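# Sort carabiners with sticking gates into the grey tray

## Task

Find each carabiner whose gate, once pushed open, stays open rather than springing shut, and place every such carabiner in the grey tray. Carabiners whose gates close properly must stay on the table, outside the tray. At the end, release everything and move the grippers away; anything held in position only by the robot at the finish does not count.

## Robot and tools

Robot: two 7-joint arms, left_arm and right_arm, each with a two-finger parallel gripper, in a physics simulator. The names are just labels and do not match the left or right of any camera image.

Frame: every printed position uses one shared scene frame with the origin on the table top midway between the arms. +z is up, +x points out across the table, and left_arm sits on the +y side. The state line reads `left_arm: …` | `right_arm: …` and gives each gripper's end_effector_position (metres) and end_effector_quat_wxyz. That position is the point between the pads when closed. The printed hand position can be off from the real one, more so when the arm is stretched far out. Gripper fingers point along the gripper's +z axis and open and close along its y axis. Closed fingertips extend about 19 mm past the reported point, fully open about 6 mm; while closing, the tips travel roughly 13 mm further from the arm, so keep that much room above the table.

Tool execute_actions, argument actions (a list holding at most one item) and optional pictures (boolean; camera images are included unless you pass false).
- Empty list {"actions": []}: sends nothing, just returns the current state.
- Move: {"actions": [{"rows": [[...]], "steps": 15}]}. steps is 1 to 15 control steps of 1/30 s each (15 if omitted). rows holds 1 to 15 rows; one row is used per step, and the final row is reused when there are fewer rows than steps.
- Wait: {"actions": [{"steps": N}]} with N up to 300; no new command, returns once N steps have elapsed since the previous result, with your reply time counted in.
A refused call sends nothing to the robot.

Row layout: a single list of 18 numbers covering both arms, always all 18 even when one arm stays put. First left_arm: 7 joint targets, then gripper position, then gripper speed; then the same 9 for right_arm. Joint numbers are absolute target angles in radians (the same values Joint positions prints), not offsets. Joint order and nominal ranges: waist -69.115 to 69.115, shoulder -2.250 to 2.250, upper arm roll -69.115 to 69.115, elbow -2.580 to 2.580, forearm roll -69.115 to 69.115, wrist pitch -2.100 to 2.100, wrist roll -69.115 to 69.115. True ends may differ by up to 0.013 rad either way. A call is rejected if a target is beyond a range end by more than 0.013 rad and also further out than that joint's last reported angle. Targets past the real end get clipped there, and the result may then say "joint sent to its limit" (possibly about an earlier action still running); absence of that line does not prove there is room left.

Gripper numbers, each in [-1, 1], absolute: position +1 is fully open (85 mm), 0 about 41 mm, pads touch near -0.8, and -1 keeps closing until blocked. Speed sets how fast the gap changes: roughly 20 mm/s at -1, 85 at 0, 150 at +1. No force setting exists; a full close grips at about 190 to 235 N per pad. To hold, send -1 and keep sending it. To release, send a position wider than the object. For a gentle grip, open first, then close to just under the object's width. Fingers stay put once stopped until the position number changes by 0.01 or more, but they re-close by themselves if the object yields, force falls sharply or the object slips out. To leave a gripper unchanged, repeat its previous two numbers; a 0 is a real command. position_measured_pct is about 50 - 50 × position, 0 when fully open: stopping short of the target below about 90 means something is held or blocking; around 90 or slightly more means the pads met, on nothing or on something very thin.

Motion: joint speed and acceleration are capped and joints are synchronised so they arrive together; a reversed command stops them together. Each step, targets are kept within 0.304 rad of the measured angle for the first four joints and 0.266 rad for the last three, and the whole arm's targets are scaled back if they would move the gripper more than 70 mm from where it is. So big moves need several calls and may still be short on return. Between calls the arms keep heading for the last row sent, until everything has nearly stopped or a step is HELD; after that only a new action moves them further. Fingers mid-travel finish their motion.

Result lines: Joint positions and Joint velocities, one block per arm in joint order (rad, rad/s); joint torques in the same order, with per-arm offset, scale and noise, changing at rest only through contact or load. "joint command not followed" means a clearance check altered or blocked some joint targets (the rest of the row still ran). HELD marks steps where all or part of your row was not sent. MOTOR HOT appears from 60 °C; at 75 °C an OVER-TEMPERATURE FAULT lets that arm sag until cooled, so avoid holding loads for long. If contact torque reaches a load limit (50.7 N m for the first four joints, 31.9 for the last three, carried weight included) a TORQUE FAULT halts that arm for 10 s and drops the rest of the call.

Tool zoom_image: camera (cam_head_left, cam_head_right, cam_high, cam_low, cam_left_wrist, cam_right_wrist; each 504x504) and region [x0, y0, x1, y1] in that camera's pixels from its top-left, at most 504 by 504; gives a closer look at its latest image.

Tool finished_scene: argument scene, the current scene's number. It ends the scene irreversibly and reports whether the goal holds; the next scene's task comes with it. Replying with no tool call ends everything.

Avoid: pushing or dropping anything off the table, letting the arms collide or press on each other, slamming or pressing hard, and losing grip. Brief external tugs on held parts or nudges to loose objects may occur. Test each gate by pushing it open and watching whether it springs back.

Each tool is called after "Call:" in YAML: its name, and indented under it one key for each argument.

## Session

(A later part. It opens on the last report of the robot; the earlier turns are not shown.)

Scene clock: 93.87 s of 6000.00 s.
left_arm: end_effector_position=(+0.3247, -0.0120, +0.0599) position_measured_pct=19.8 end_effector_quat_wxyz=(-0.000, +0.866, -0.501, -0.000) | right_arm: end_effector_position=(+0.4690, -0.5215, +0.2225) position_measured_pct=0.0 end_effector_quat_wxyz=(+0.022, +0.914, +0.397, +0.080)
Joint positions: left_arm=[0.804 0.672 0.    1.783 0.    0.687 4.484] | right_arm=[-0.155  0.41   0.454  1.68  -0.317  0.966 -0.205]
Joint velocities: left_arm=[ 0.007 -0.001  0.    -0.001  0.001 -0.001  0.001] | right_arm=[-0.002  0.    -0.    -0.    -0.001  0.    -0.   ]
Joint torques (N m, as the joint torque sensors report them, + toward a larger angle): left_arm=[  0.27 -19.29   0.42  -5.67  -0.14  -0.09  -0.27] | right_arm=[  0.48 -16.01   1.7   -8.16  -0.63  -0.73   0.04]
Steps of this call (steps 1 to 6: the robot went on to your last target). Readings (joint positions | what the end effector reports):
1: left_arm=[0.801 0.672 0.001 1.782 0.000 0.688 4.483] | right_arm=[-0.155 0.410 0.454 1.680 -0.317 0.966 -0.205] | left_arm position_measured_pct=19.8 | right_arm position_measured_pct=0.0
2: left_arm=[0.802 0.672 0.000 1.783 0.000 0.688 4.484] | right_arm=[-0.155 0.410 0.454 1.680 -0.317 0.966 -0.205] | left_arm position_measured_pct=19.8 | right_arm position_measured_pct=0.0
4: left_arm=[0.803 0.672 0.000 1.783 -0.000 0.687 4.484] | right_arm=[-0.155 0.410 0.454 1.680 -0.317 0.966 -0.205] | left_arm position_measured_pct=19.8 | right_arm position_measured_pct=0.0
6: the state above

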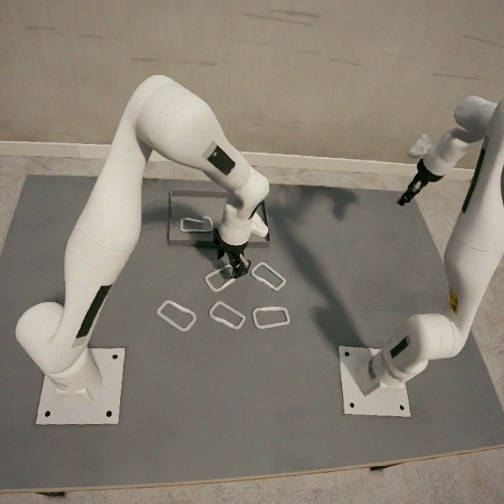

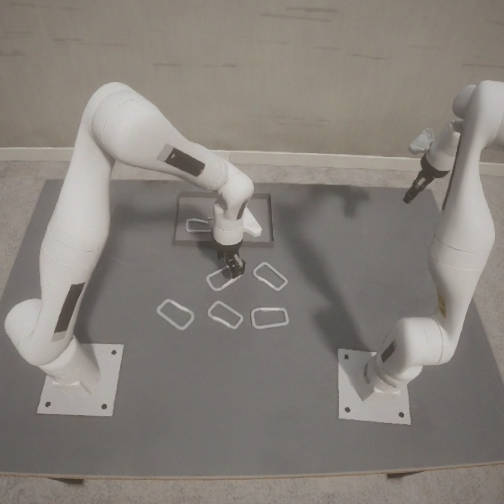

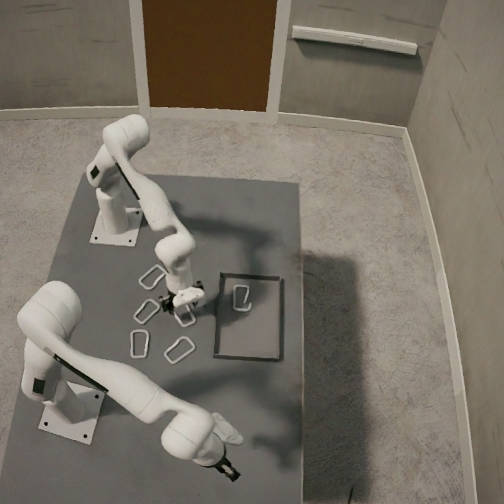

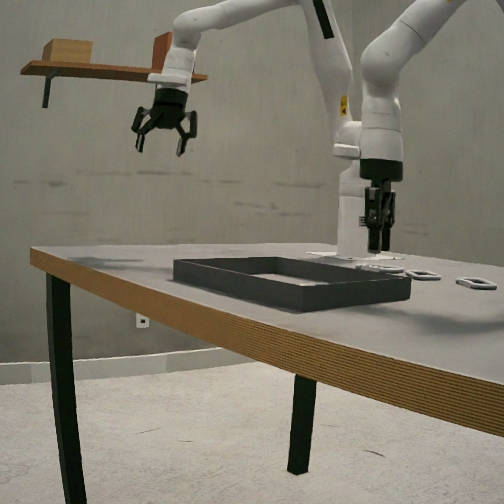

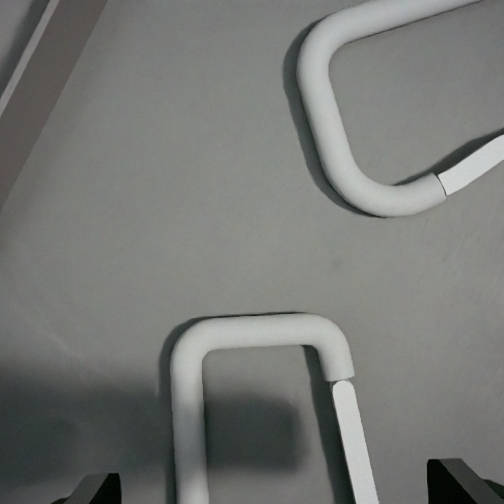

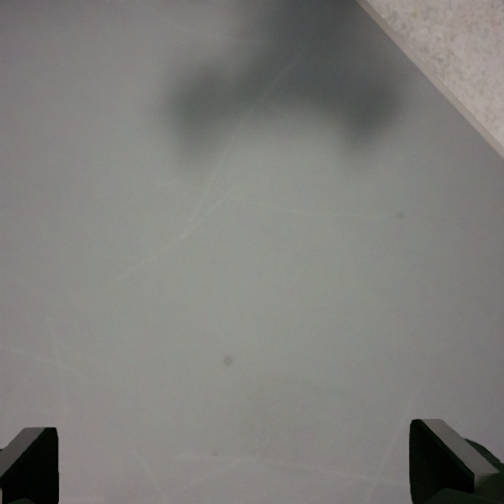

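Call:
execute_actions:
  actions:
    - {"rows":[[0.8043,0.7509,0,1.8035,0,0.5872,4.484,0.5,0,-0.155,0.41,0.454,1.68,-0.317,0.966,-0.205,1,0]],"steps":12}
  pictures: false

Call:
execute_actions:
  actions:
    - {"rows":[[0.8043,0.7509,0,1.8035,0,0.5872,4.484,0.07,-0.3,-0.155,0.41,0.454,1.68,-0.317,0.966,-0.205,1,0]],"steps":14}

Call:
execute_actions:
  actions:
    - {"rows":[[0.8043,0.7509,0,1.8035,0,0.5872,4.484,0.6,0,-0.155,0.41,0.454,1.68,-0.317,0.966,-0.205,1,0]],"steps":10}
  pictures: false

Call:
execute_actions:
  actions:
    - {"rows":[[0.8043,0.6715,0,1.7827,0,0.6874,4.484,0.6,0,-0.155,0.41,0.454,1.68,-0.317,0.966,-0.205,1,0]],"steps":11}

Scene clock: 97.37 s of 6000.00 s.
left_arm: end_effector_position=(+0.3247, -0.0125, +0.0201) position_measured_pct=25.0 end_effector_quat_wxyz=(+0.000, +0.865, -0.501, +0.001) | right_arm: end_effector_position=(+0.4690, -0.5215, +0.2225) position_measured_pct=0.0 end_effector_quat_wxyz=(+0.022, +0.914, +0.397, +0.080)
Joint positions: left_arm=[ 0.804  0.749 -0.     1.804  0.     0.587  4.484] | right_arm=[-0.155  0.41   0.454  1.68  -0.317  0.966 -0.205]
Joint velocities: left_arm=[ 0.001  0.014  0.001 -0.001 -0.    -0.002  0.001] | right_arm=[-0.001  0.    -0.    -0.    -0.001 -0.     0.   ]
Joint torques (N m, as the joint torque sensors report them, + toward a larger angle): left_arm=[  0.17 -20.     0.49  -4.97  -0.12   0.29  -0.03] | right_arm=[  0.42 -16.19   1.69  -8.18  -0.66  -0.7    0.06]
Steps of this call (steps 1 to 15: the robot went on to your last target; steps 16 to 90: nothing new was sent; then 0.10 s passed at rest; steps 91 to 102: all 12 steps of this action). Readings (joint positions | what the end effector reports):
91: left_arm=[0.804 0.673 0.000 1.783 -0.000 0.686 4.484] | right_arm=[-0.155 0.410 0.454 1.680 -0.317 0.966 -0.205] | left_arm position_measured_pct=19.8 | right_arm position_measured_pct=0.0
92: left_arm=[0.804 0.679 0.000 1.784 -0.000 0.680 4.484] | right_arm=[-0.155 0.410 0.454 1.680 -0.317 0.966 -0.205] | left_arm position_measured_pct=20.6 | right_arm position_measured_pct=0.0
94: left_arm=[0.804 0.708 0.000 1.790 0.000 0.646 4.484] | right_arm=[-0.155 0.410 0.454 1.680 -0.317 0.966 -0.205] | left_arm position_measured_pct=23.8 | right_arm position_measured_pct=0.0
98: left_arm=[0.804 0.747 -0.000 1.804 -0.000 0.590 4.484] | right_arm=[-0.155 0.410 0.454 1.680 -0.317 0.966 -0.205] | left_arm position_measured_pct=25.0 | right_arm position_measured_pct=0.0
102: the state above

Scene clock: 97.83 s of 6000.00 s.
left_arm: end_effector_position=(+0.3265, -0.0129, +0.0215) position_measured_pct=45.6 end_effector_quat_wxyz=(+0.000, +0.866, -0.501, +0.003) | right_arm: end_effector_position=(+0.4690, -0.5215, +0.2225) position_measured_pct=0.0 end_effector_quat_wxyz=(+0.022, +0.914, +0.397, +0.080)
Joint positions: left_arm=[ 0.803  0.747 -0.001  1.802 -0.001  0.587  4.484] | right_arm=[-0.155  0.41   0.454  1.68  -0.317  0.966 -0.205]
Joint velocities: left_arm=[-0.002 -0.002  0.001 -0.    -0.003  0.001 -0.001] | right_arm=[-0.     0.    -0.002 -0.     0.001  0.001  0.   ]
Joint torques (N m, as the joint torque sensors report them, + toward a larger angle): left_arm=[  0.57 -17.     1.25  -3.68   0.1   -0.04  -0.22] | right_arm=[  0.42 -16.17   1.73  -8.16  -0.64  -0.75   0.06]
Steps of this call (steps 1 to 14: all 14 steps of this action). Readings (joint positions | what the end effector reports):
1: left_arm=[0.804 0.750 0.000 1.804 0.000 0.587 4.484] | right_arm=[-0.155 0.410 0.454 1.680 -0.317 0.966 -0.205] | left_arm position_measured_pct=25.0 | right_arm position_measured_pct=0.0
2: left_arm=[0.804 0.750 0.000 1.804 0.000 0.587 4.484] | right_arm=[-0.155 0.410 0.454 1.680 -0.317 0.966 -0.205] | left_arm position_measured_pct=25.4 | right_arm position_measured_pct=0.0
4: left_arm=[0.804 0.750 0.000 1.804 0.000 0.587 4.484] | right_arm=[-0.155 0.410 0.454 1.680 -0.317 0.966 -0.205] | left_arm position_measured_pct=28.6 | right_arm position_measured_pct=0.0
8: left_arm=[0.804 0.749 -0.001 1.803 -0.001 0.587 4.484] | right_arm=[-0.155 0.410 0.454 1.680 -0.317 0.966 -0.205] | left_arm position_measured_pct=37.3 | right_arm position_measured_pct=0.0
14: the state above

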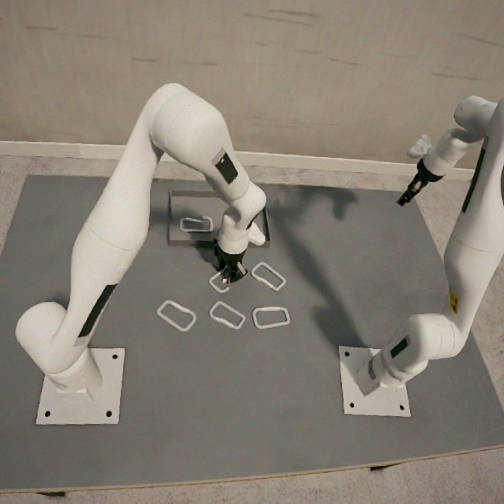

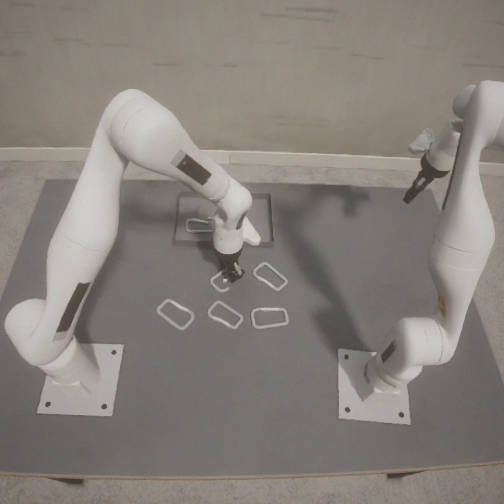

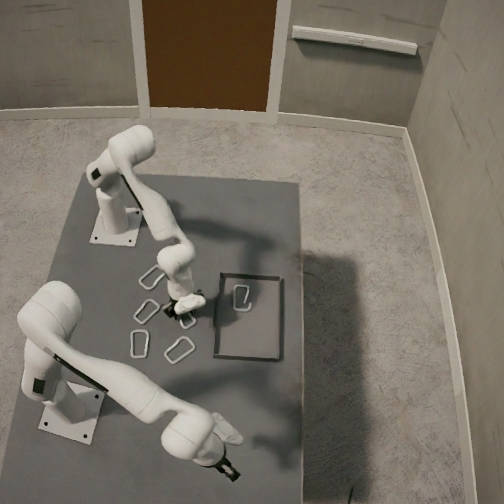

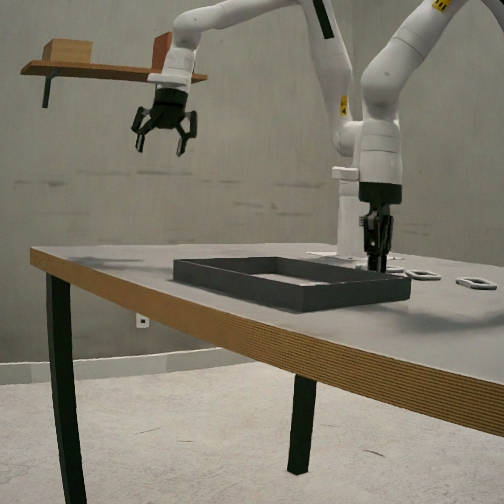

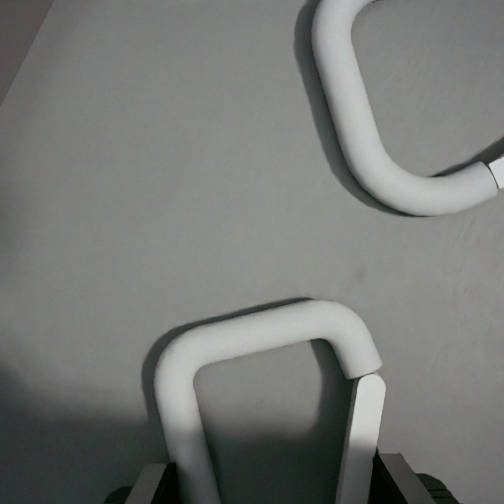

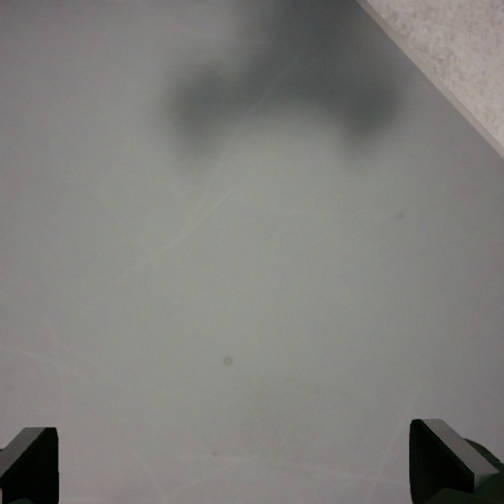

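Scene clock: 98.17 s of 6000.00 s.
left_arm: end_effector_position=(+0.3245, -0.0123, +0.0195) position_measured_pct=24.2 end_effector_quat_wxyz=(+0.000, +0.865, -0.501, +0.000) | right_arm: end_effector_position=(+0.4690, -0.5215, +0.2225) position_measured_pct=0.0 end_effector_quat_wxyz=(+0.022, +0.914, +0.397, +0.080)
Joint positions: left_arm=[0.804 0.751 0.    1.804 0.    0.587 4.484] | right_arm=[-0.155  0.41   0.454  1.68  -0.317  0.966 -0.205]
Joint velocities: left_arm=[ 0.001  0.002 -0.001 -0.001 -0.002 -0.001  0.   ] | right_arm=[-0.001  0.     0.001 -0.    -0.001  0.    -0.   ]
Joint torques (N m, as the joint torque sensors report them, + toward a larger angle): left_arm=[  0.14 -20.02   0.59  -5.01  -0.02  -0.01  -0.12] | right_arm=[  0.44 -16.28   1.82  -8.27  -0.75  -0.81   0.07]
Steps of this call (steps 1 to 10: all 10 steps of this action). Readings (joint positions | what the end effector reports):
1: left_arm=[0.803 0.747 -0.001 1.802 -0.001 0.587 4.484] | right_arm=[-0.155 0.410 0.454 1.680 -0.317 0.966 -0.205] | left_arm position_measured_pct=46.0 | right_arm position_measured_pct=0.0
2: left_arm=[0.803 0.747 -0.001 1.802 -0.001 0.587 4.484] | right_arm=[-0.155 0.410 0.454 1.680 -0.317 0.966 -0.205] | left_arm position_measured_pct=45.2 | right_arm position_measured_pct=0.0
4: left_arm=[0.804 0.749 -0.000 1.803 -0.000 0.587 4.484] | right_arm=[-0.155 0.410 0.454 1.680 -0.317 0.966 -0.205] | left_arm position_measured_pct=41.3 | right_arm position_measured_pct=0.0
8: left_arm=[0.804 0.750 0.000 1.804 0.000 0.587 4.484] | right_arm=[-0.155 0.410 0.454 1.680 -0.317 0.966 -0.205] | left_arm position_measured_pct=29.8 | right_arm position_measured_pct=0.0
10: the state above

Scene clock: 98.53 s of 6000.00 s.
left_arm: end_effector_position=(+0.3242, -0.0120, +0.0590) position_measured_pct=19.8 end_effector_quat_wxyz=(-0.000, +0.865, -0.501, -0.001) | right_arm: end_effector_position=(+0.4690, -0.5215, +0.2225) position_measured_pct=0.0 end_effector_quat_wxyz=(+0.022, +0.914, +0.397, +0.080)
Joint positions: left_arm=[0.804 0.674 0.    1.783 0.    0.687 4.484] | right_arm=[-0.155  0.41   0.454  1.68  -0.317  0.966 -0.205]
Joint velocities: left_arm=[-0.    -0.018  0.001  0.004 -0.     0.006 -0.001] | right_arm=[ 0.001  0.     0.001 -0.     0.     0.001 -0.   ]
Joint torques (N m, as the joint torque sensors report them, + toward a larger angle): left_arm=[ -0.02 -19.33   0.59  -5.75  -0.08   0.    -0.22] | right_arm=[  0.43 -16.1    1.71  -8.25  -0.66  -0.7    0.12]
Steps of this call (steps 1 to 11: all 11 steps of this action). Readings (joint positions | what the end effector reports):
1: left_arm=[0.804 0.749 -0.000 1.803 0.000 0.588 4.484] | right_arm=[-0.155 0.410 0.454 1.680 -0.317 0.966 -0.205] | left_arm position_measured_pct=22.2 | right_arm position_measured_pct=0.0
2: left_arm=[0.804 0.743 -0.000 1.802 0.000 0.595 4.484] | right_arm=[-0.155 0.410 0.454 1.680 -0.317 0.966 -0.205] | left_arm position_measured_pct=21.0 | right_arm position_measured_pct=0.0
4: left_arm=[0.804 0.715 -0.000 1.796 -0.000 0.629 4.484] | right_arm=[-0.155 0.410 0.454 1.680 -0.317 0.966 -0.205] | left_arm position_measured_pct=20.2 | right_arm position_measured_pct=0.0
8: left_arm=[0.804 0.675 0.000 1.782 0.000 0.684 4.484] | right_arm=[-0.155 0.410 0.454 1.680 -0.317 0.966 -0.205] | left_arm position_measured_pct=19.8 | right_arm position_measured_pct=0.0
11: the state above

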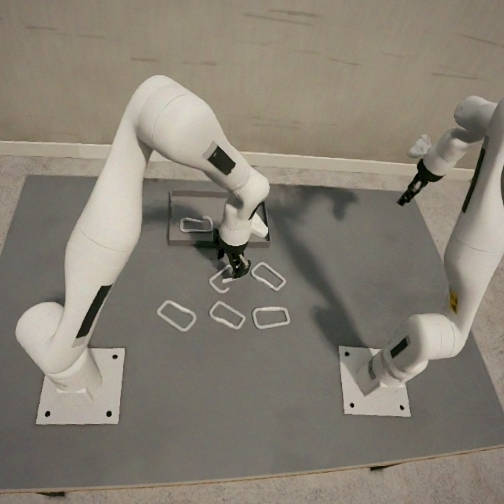

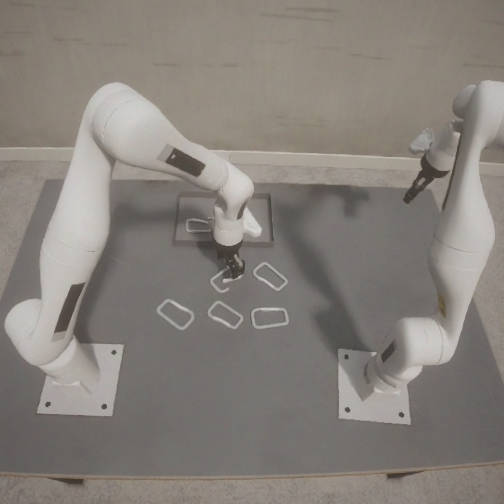

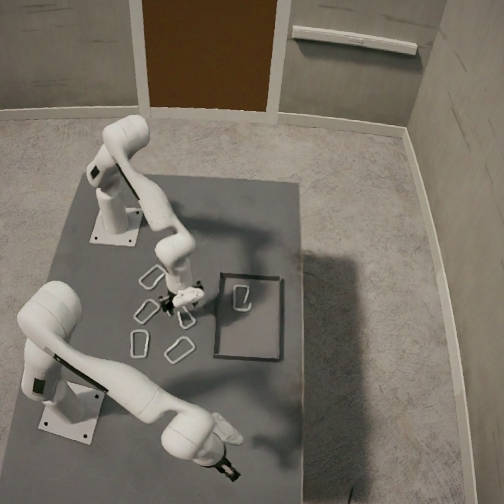

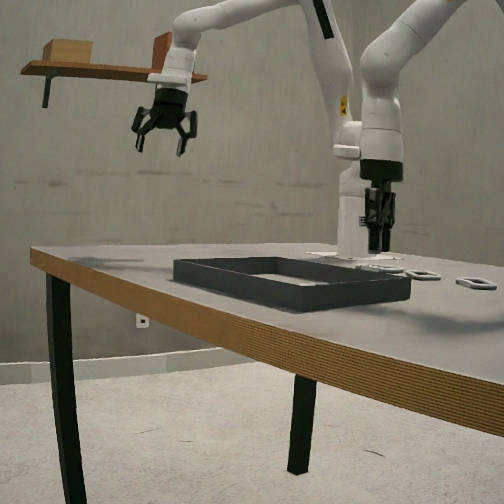

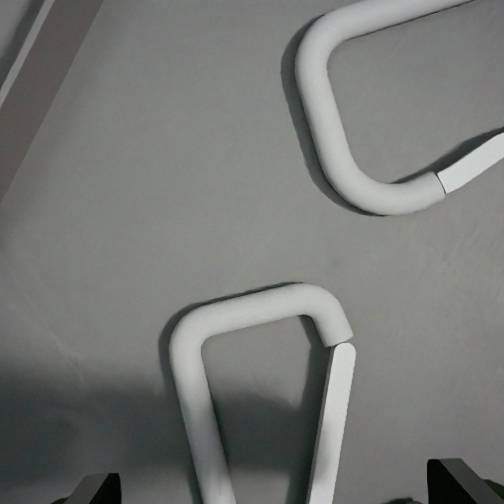

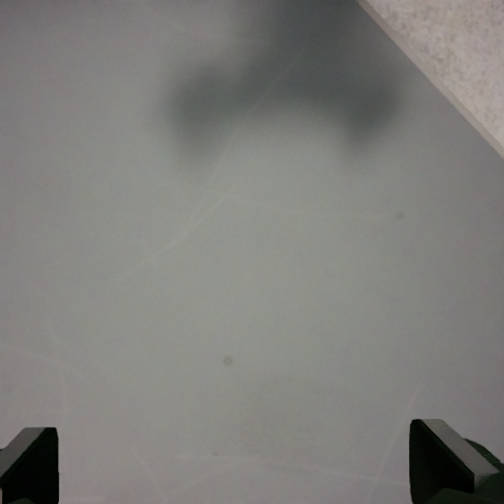

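Call:
execute_actions:
  actions:
    - {"rows":[[0.99,0.709,0,1.696,0,0.736,4.49,0.6,0,-0.155,0.41,0.454,1.68,-0.317,0.966,-0.205,1,0]],"steps":7}
  pictures: false

Call:
execute_actions:
  actions:
    - {"rows":[[1.1736,0.7467,0,1.6096,0,0.7853,4.498,0.6,0,-0.155,0.41,0.454,1.68,-0.317,0.966,-0.205,1,0]],"steps":15}

Scene clock: 106.83 s of 6000.00 s.
left_arm: end_effector_position=(+0.2910, -0.0548, +0.0593) position_measured_pct=19.8 end_effector_quat_wxyz=(-0.001, +0.836, -0.548, -0.000) | right_arm: end_effector_position=(+0.4690, -0.5215, +0.2225) position_measured_pct=0.0 end_effector_quat_wxyz=(+0.022, +0.914, +0.397, +0.080)
Joint positions: left_arm=[ 0.919  0.695 -0.002  1.731 -0.     0.716  4.488] | right_arm=[-0.155  0.41   0.454  1.68  -0.317  0.966 -0.205]
Joint velocities: left_arm=[ 0.718  0.143  0.077 -0.369  0.024  0.198  0.025] | right_arm=[ 0.     0.     0.    -0.     0.001 -0.    -0.   ]
Joint torques (N m, as the joint torque sensors report them, + toward a larger angle): left_arm=[ -1.92 -20.51  -1.07  -5.24  -0.66   0.05  -0.47] | right_arm=[  0.32 -16.18   1.78  -8.15  -0.7   -0.73   0.08]
Steps of this call (steps 1 to 15: the robot went on to your last target; steps 16 to 90: nothing new was sent; then 5.07 s passed at rest; steps 91 to 97: all 7 steps of this action). Readings (joint positions | what the end effector reports):
91: left_arm=[0.806 0.672 -0.000 1.782 -0.000 0.688 4.484] | right_arm=[-0.155 0.410 0.454 1.680 -0.317 0.966 -0.205] | left_arm position_measured_pct=19.8 | right_arm position_measured_pct=0.0
92: left_arm=[0.813 0.673 -0.002 1.780 -0.001 0.689 4.484] | right_arm=[-0.155 0.410 0.454 1.680 -0.317 0.966 -0.205] | left_arm position_measured_pct=19.8 | right_arm position_measured_pct=0.0
94: left_arm=[0.842 0.680 -0.003 1.767 -0.001 0.696 4.485] | right_arm=[-0.155 0.410 0.454 1.680 -0.317 0.966 -0.205] | left_arm position_measured_pct=19.8 | right_arm position_measured_pct=0.0
97: the state above

Scene clock: 107.33 s of 6000.00 s.
left_arm: end_effector_position=(+0.1954, -0.1383, +0.0605) position_measured_pct=19.8 end_effector_quat_wxyz=(+0.000, +0.764, -0.645, +0.000) | right_arm: end_effector_position=(+0.4690, -0.5215, +0.2225) position_measured_pct=0.0 end_effector_quat_wxyz=(+0.022, +0.914, +0.397, +0.080)
Joint positions: left_arm=[1.17  0.746 0.001 1.61  0.    0.785 4.498] | right_arm=[-0.155  0.41   0.454  1.68  -0.317  0.966 -0.205]
Joint velocities: left_arm=[ 0.031  0.009 -0.019 -0.004 -0.003  0.003  0.   ] | right_arm=[-0.001  0.    -0.001  0.     0.    -0.     0.   ]
Joint torques (N m, as the joint torque sensors report them, + toward a larger angle): left_arm=[  0.51 -21.33   0.39  -6.31   0.03  -0.17  -0.01] | right_arm=[  0.55 -16.03   1.71  -8.09  -0.73  -0.75   0.09]
Steps of this call (steps 1 to 15: all 15 steps of this action). Readings (joint positions | what the end effector reports):
1: left_arm=[0.943 0.700 0.000 1.719 0.000 0.723 4.488] | right_arm=[-0.155 0.410 0.454 1.680 -0.317 0.966 -0.205] | left_arm position_measured_pct=19.8 | right_arm position_measured_pct=0.0
2: left_arm=[0.969 0.705 -0.000 1.707 -0.000 0.730 4.489] | right_arm=[-0.155 0.410 0.454 1.680 -0.317 0.966 -0.205] | left_arm position_measured_pct=19.8 | right_arm position_measured_pct=0.0
4: left_arm=[1.023 0.716 -0.001 1.681 -0.000 0.744 4.492] | right_arm=[-0.155 0.410 0.454 1.680 -0.317 0.966 -0.205] | left_arm position_measured_pct=19.8 | right_arm position_measured_pct=0.0
8: left_arm=[1.123 0.736 0.001 1.633 0.000 0.772 4.496] | right_arm=[-0.155 0.410 0.454 1.680 -0.317 0.966 -0.205] | left_arm position_measured_pct=19.8 | right_arm position_measured_pct=0.0
15: the state above

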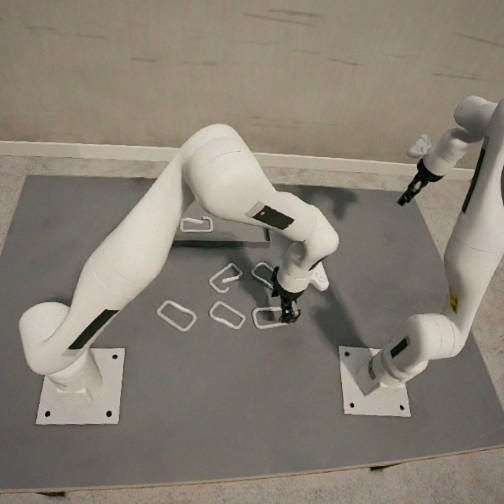

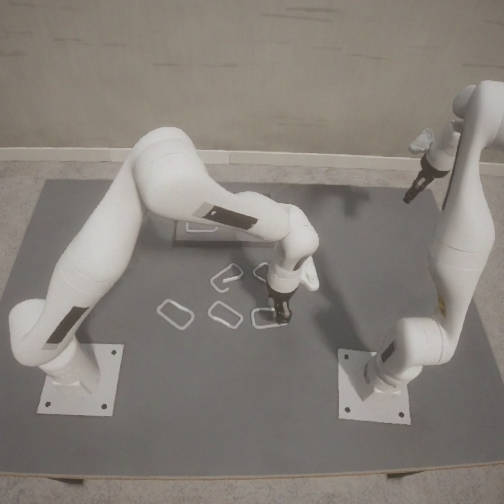

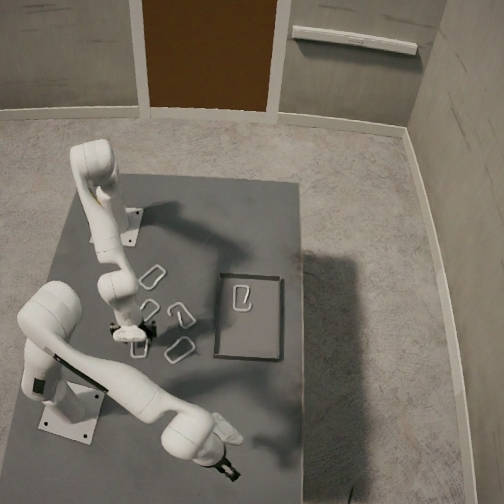

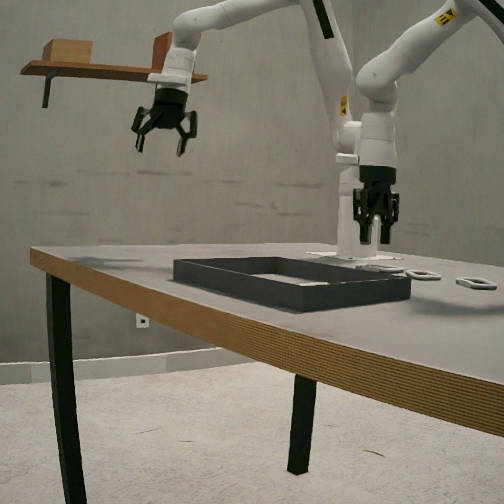

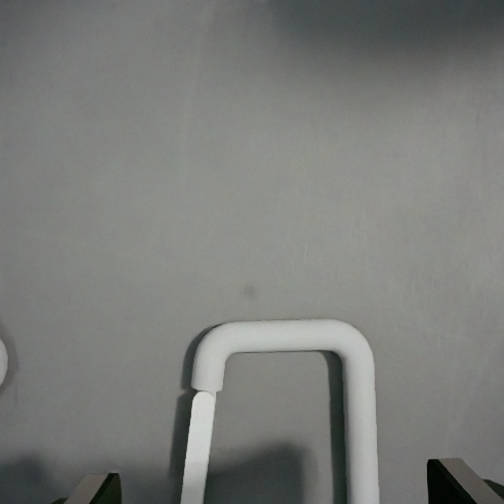

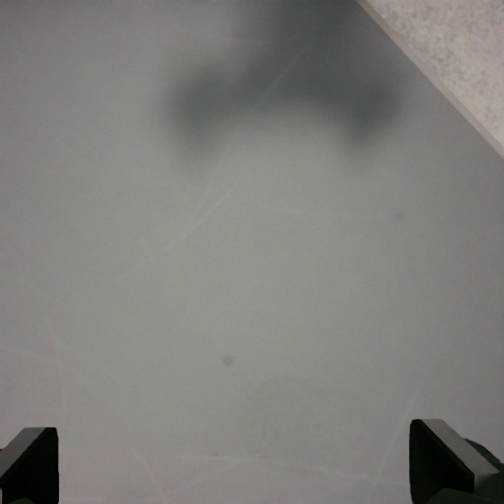

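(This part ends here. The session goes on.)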